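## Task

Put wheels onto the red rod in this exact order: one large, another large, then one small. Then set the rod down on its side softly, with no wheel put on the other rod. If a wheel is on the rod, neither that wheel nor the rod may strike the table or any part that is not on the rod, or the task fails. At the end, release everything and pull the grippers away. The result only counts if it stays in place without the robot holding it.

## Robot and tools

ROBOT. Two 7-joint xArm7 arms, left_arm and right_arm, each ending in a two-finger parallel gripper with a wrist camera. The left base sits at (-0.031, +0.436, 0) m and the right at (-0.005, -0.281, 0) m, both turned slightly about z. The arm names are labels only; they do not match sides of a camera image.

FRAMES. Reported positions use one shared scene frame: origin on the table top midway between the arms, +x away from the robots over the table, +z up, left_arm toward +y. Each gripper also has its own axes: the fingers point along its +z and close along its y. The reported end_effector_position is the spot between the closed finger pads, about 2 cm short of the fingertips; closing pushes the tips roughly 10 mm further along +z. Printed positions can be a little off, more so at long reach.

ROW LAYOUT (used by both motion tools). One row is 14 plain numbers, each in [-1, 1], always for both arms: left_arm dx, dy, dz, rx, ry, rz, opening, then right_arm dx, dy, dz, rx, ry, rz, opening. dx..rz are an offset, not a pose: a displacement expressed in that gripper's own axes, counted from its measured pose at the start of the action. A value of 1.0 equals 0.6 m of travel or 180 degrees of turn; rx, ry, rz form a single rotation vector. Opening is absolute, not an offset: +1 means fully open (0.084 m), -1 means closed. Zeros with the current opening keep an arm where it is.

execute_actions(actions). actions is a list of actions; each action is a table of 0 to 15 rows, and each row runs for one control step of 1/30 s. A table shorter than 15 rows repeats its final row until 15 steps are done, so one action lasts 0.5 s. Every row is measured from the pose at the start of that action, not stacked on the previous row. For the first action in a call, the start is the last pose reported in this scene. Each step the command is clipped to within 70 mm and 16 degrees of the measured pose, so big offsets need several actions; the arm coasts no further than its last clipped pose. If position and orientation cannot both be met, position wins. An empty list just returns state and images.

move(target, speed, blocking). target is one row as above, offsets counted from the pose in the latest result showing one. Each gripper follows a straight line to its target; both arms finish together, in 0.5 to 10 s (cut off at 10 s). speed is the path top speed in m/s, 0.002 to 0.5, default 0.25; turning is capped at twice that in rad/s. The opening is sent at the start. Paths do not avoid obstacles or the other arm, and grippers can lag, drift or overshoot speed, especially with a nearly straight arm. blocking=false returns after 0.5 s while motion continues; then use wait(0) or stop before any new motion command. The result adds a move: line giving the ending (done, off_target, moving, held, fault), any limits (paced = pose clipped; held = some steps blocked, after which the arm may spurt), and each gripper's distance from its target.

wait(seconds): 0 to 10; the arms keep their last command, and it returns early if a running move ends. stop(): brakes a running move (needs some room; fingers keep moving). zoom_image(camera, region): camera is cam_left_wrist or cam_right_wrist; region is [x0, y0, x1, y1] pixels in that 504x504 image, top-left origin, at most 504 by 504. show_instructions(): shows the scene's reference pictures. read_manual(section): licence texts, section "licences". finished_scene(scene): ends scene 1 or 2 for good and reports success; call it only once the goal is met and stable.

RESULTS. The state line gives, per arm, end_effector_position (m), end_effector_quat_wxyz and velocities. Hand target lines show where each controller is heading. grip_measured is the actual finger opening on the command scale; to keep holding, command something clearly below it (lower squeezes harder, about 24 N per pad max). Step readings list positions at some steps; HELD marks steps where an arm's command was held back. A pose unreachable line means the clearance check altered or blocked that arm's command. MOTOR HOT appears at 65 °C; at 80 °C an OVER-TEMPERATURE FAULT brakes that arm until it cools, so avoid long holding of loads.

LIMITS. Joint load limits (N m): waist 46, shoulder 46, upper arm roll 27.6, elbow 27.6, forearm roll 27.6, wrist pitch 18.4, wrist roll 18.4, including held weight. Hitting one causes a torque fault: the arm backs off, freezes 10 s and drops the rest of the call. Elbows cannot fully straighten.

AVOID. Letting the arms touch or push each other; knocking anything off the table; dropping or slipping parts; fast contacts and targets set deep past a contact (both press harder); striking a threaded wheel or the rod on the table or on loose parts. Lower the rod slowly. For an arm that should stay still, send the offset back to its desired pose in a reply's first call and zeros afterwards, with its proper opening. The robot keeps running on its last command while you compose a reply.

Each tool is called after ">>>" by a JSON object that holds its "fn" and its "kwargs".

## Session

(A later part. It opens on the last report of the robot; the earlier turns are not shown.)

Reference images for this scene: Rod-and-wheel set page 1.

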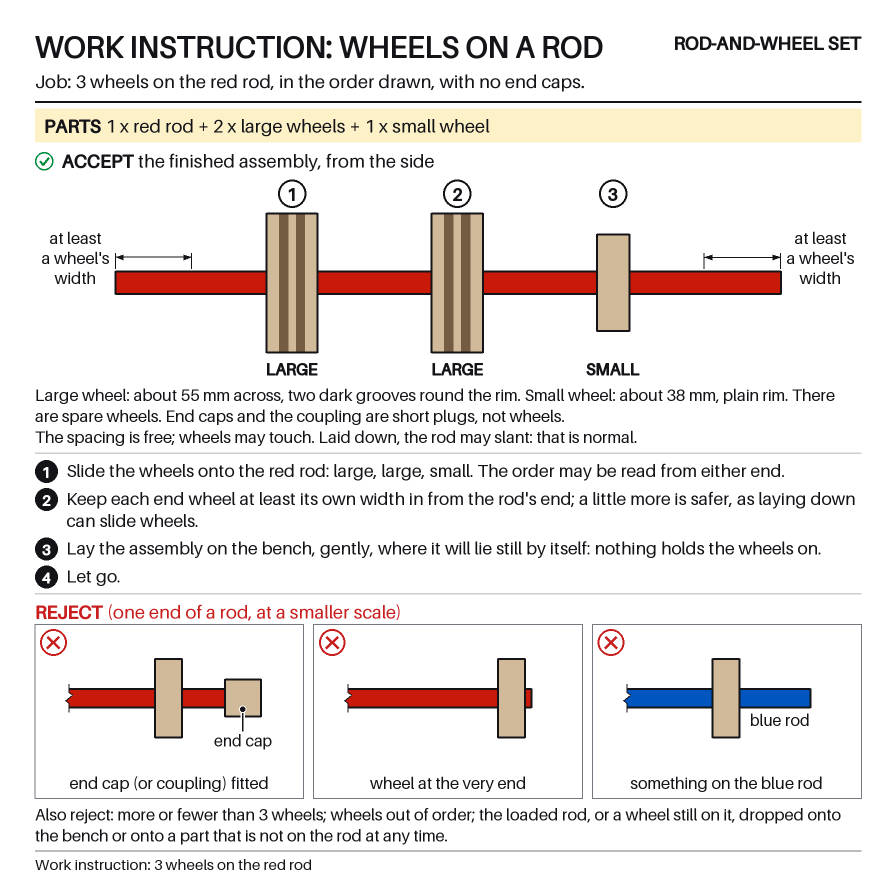

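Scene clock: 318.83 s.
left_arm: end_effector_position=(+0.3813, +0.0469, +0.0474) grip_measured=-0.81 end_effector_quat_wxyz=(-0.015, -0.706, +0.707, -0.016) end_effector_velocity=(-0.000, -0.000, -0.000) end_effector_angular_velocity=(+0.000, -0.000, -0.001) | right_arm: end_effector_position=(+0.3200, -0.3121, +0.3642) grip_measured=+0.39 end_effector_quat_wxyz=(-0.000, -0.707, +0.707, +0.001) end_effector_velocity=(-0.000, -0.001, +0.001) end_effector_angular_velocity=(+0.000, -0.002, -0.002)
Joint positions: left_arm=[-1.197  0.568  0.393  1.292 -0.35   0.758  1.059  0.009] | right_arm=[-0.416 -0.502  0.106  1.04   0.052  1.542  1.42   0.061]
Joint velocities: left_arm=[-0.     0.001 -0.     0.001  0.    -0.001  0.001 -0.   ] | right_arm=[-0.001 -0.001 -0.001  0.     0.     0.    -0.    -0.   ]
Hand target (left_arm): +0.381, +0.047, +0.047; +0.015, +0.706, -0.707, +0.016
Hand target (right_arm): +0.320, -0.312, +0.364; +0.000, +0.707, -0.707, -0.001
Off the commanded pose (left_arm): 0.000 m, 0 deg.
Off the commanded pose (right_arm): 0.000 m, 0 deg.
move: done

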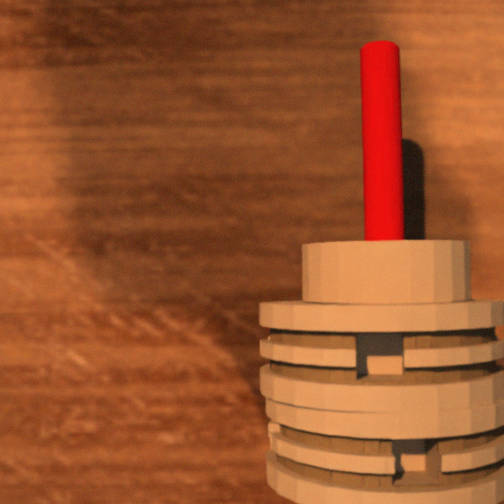

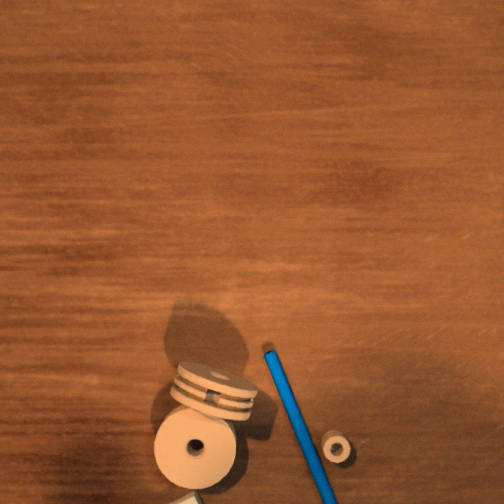

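Both wheels are on the table.

>>> {"fn": "move", "kwargs": {"target": [0,0,0,0,0,0,-0.65,0,0,0,0,0,0,0.4]}}

>>> {"fn": "move", "kwargs": {"target": [-0.012,0,-0.02,0,0,0,-0.4,0,0,0,0,0,0,0.4], "speed": 0.03}}

>>> {"fn": "move", "kwargs": {"target": [-0.15,0,-0.35,0,0,0,0.5,0,0,0,0,0,0,0.4]}}

>>> {"fn": "wait", "kwargs": {"seconds": 3}}

Scene clock: 339.73 s.
left_arm: end_effector_position=(+0.3813, +0.0469, +0.0474) grip_measured=-0.67 end_effector_quat_wxyz=(-0.015, -0.706, +0.707, -0.016) end_effector_velocity=(+0.000, +0.000, +0.000) end_effector_angular_velocity=(-0.000, -0.000, +0.003) | right_arm: end_effector_position=(+0.3200, -0.3121, +0.3642) grip_measured=+0.39 end_effector_quat_wxyz=(-0.000, -0.707, +0.707, +0.001) end_effector_velocity=(+0.000, +0.000, +0.000) end_effector_angular_velocity=(-0.001, -0.000, +0.002)
Joint positions: left_arm=[-1.197  0.568  0.393  1.292 -0.35   0.758  1.059  0.015] | right_arm=[-0.416 -0.502  0.106  1.04   0.052  1.542  1.42   0.061]
Joint velocities: left_arm=[ 0.001 -0.     0.     0.     0.     0.    -0.002  0.   ] | right_arm=[ 0.001 -0.     0.001  0.    -0.    -0.    -0.    -0.   ]
Hand target (left_arm): +0.381, +0.047, +0.047; +0.015, +0.706, -0.707, +0.016
Hand target (right_arm): +0.320, -0.312, +0.364; +0.000, +0.707, -0.707, -0.001
Off the commanded pose (left_arm): 0.000 m, 0 deg.
Off the commanded pose (right_arm): 0.000 m, 0 deg.
move: done

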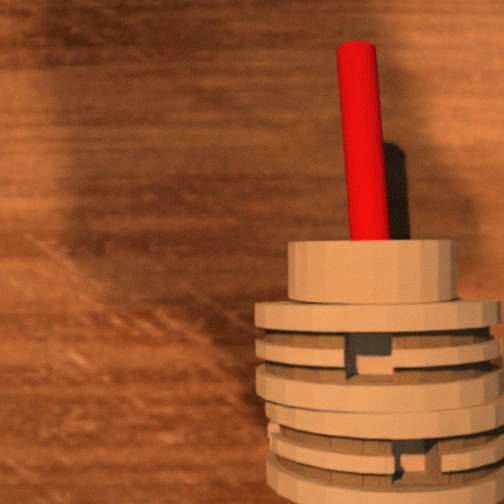

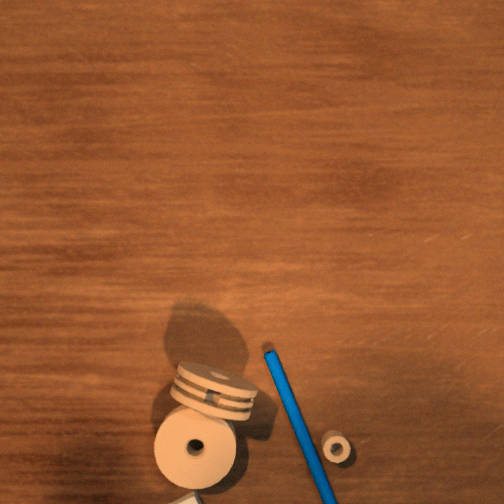

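Scene clock: 340.50 s.
left_arm: end_effector_position=(+0.3812, +0.0546, +0.0590) grip_measured=-0.42 end_effector_quat_wxyz=(-0.015, -0.706, +0.707, -0.016) end_effector_velocity=(-0.002, -0.000, -0.001) end_effector_angular_velocity=(+0.003, +0.003, -0.003) | right_arm: end_effector_position=(+0.3200, -0.3121, +0.3642) grip_measured=+0.39 end_effector_quat_wxyz=(-0.000, -0.707, +0.707, +0.001) end_effector_velocity=(+0.000, -0.000, -0.000) end_effector_angular_velocity=(+0.001, +0.001, -0.001)
Joint positions: left_arm=[-1.199  0.532  0.405  1.271 -0.337  0.773  1.062  0.026] | right_arm=[-0.416 -0.502  0.106  1.04   0.052  1.542  1.42   0.061]
Joint velocities: left_arm=[-0.002 -0.    -0.001 -0.003  0.001  0.002 -0.001 -0.   ] | right_arm=[ 0.     0.001 -0.001 -0.    -0.     0.     0.     0.   ]
Hand target (left_arm): +0.381, +0.055, +0.059; +0.015, +0.706, -0.707, +0.016
Hand target (right_arm): +0.320, -0.312, +0.364; +0.000, +0.707, -0.707, -0.001
Off the commanded pose (left_arm): 0.000 m, 0 deg.
Off the commanded pose (right_arm): 0.000 m, 0 deg.
move: done

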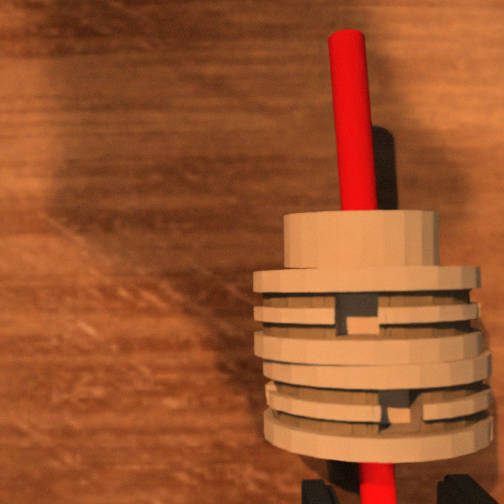

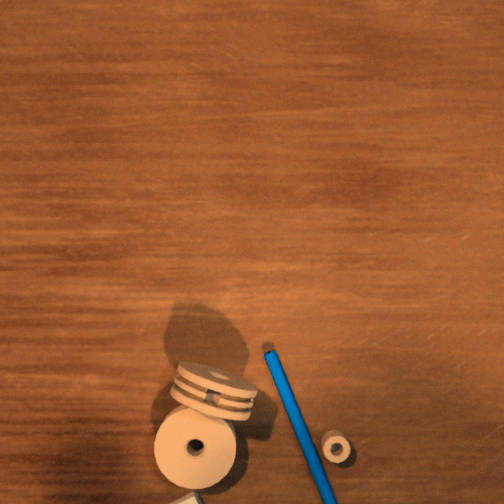

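Scene clock: 341.93 s.
left_arm: end_effector_position=(+0.3805, +0.1543, +0.2637) grip_measured=+0.49 end_effector_quat_wxyz=(-0.015, -0.707, +0.707, -0.015) end_effector_velocity=(+0.004, +0.003, +0.006) end_effector_angular_velocity=(-0.008, -0.009, +0.010) | right_arm: end_effector_position=(+0.3200, -0.3121, +0.3642) grip_measured=+0.39 end_effector_quat_wxyz=(-0.000, -0.707, +0.707, +0.001) end_effector_velocity=(-0.000, -0.000, +0.000) end_effector_angular_velocity=(-0.000, -0.001, -0.000)
Joint positions: left_arm=[-1.204  0.065  0.539  1.281 -0.075  1.204  1.028  0.065] | right_arm=[-0.416 -0.502  0.106  1.04   0.052  1.542  1.42   0.061]
Joint velocities: left_arm=[ 0.004 -0.008  0.005  0.007  0.002  0.002 -0.002 -0.   ] | right_arm=[-0.001 -0.001  0.    -0.    -0.    -0.    -0.    -0.   ]
Hand target (left_arm): +0.381, +0.155, +0.265; +0.015, +0.707, -0.707, +0.016
Hand target (right_arm): +0.320, -0.312, +0.364; +0.000, +0.707, -0.707, -0.001
Off the commanded pose (left_arm): 0.001 m, 0 deg.
Off the commanded pose (right_arm): 0.000 m, 0 deg.
move: done

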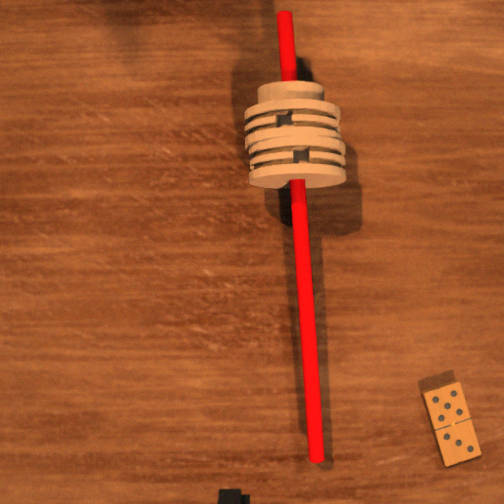

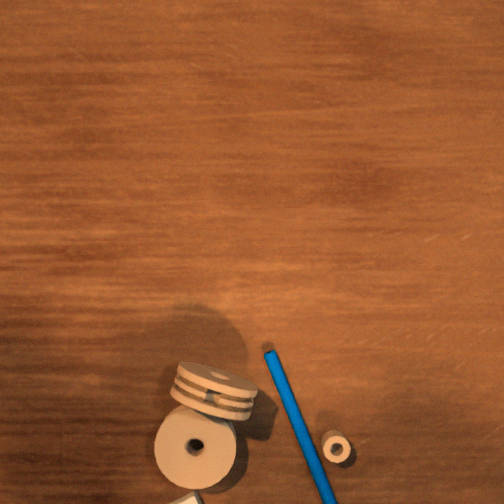

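Scene clock: 344.93 s.
left_arm: end_effector_position=(+0.3809, +0.1545, +0.2646) grip_measured=+0.49 end_effector_quat_wxyz=(-0.015, -0.707, +0.707, -0.016) end_effector_velocity=(-0.000, +0.000, -0.000) end_effector_angular_velocity=(+0.000, +0.001, +0.002) | right_arm: end_effector_position=(+0.3200, -0.3121, +0.3642) grip_measured=+0.39 end_effector_quat_wxyz=(-0.000, -0.707, +0.707, +0.001) end_effector_velocity=(-0.000, -0.000, -0.000) end_effector_angular_velocity=(-0.000, -0.000, -0.000)
Joint positions: left_arm=[-1.203  0.064  0.54   1.282 -0.075  1.204  1.028  0.065] | right_arm=[-0.416 -0.502  0.106  1.04   0.052  1.542  1.42   0.061]
Joint velocities: left_arm=[-0.    -0.     0.    -0.001 -0.    -0.    -0.001 -0.   ] | right_arm=[-0.001 -0.     0.001 -0.     0.    -0.    -0.    -0.   ]
Hand target (left_arm): +0.381, +0.155, +0.265; +0.015, +0.707, -0.707, +0.016
Hand target (right_arm): +0.320, -0.312, +0.364; +0.000, +0.707, -0.707, -0.001
Off the commanded pose (left_arm): 0.001 m, 0 deg.
Off the commanded pose (right_arm): 0.000 m, 0 deg.
wait: 3.00 s; at rest by 0.17 s

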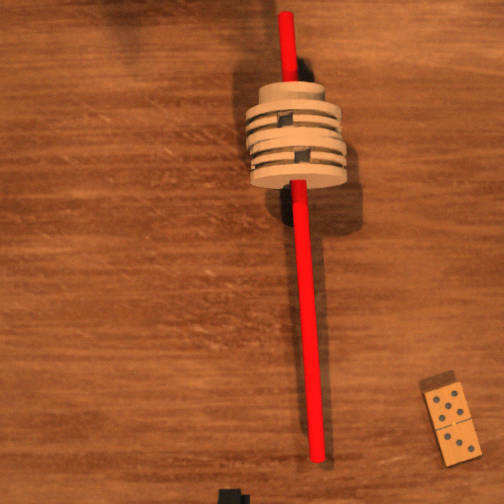

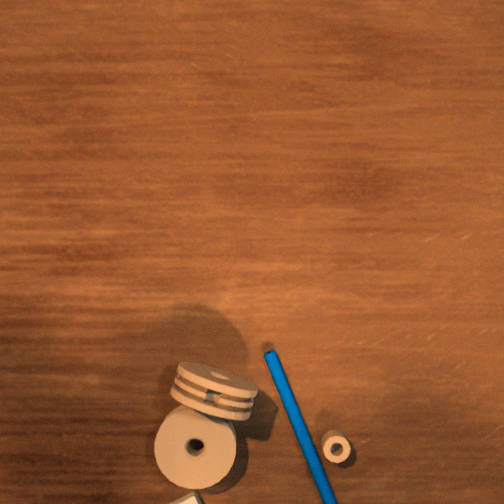

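>>> {"fn": "finished_scene", "kwargs": {"scene": 2}}

The scene is finished: the task was done.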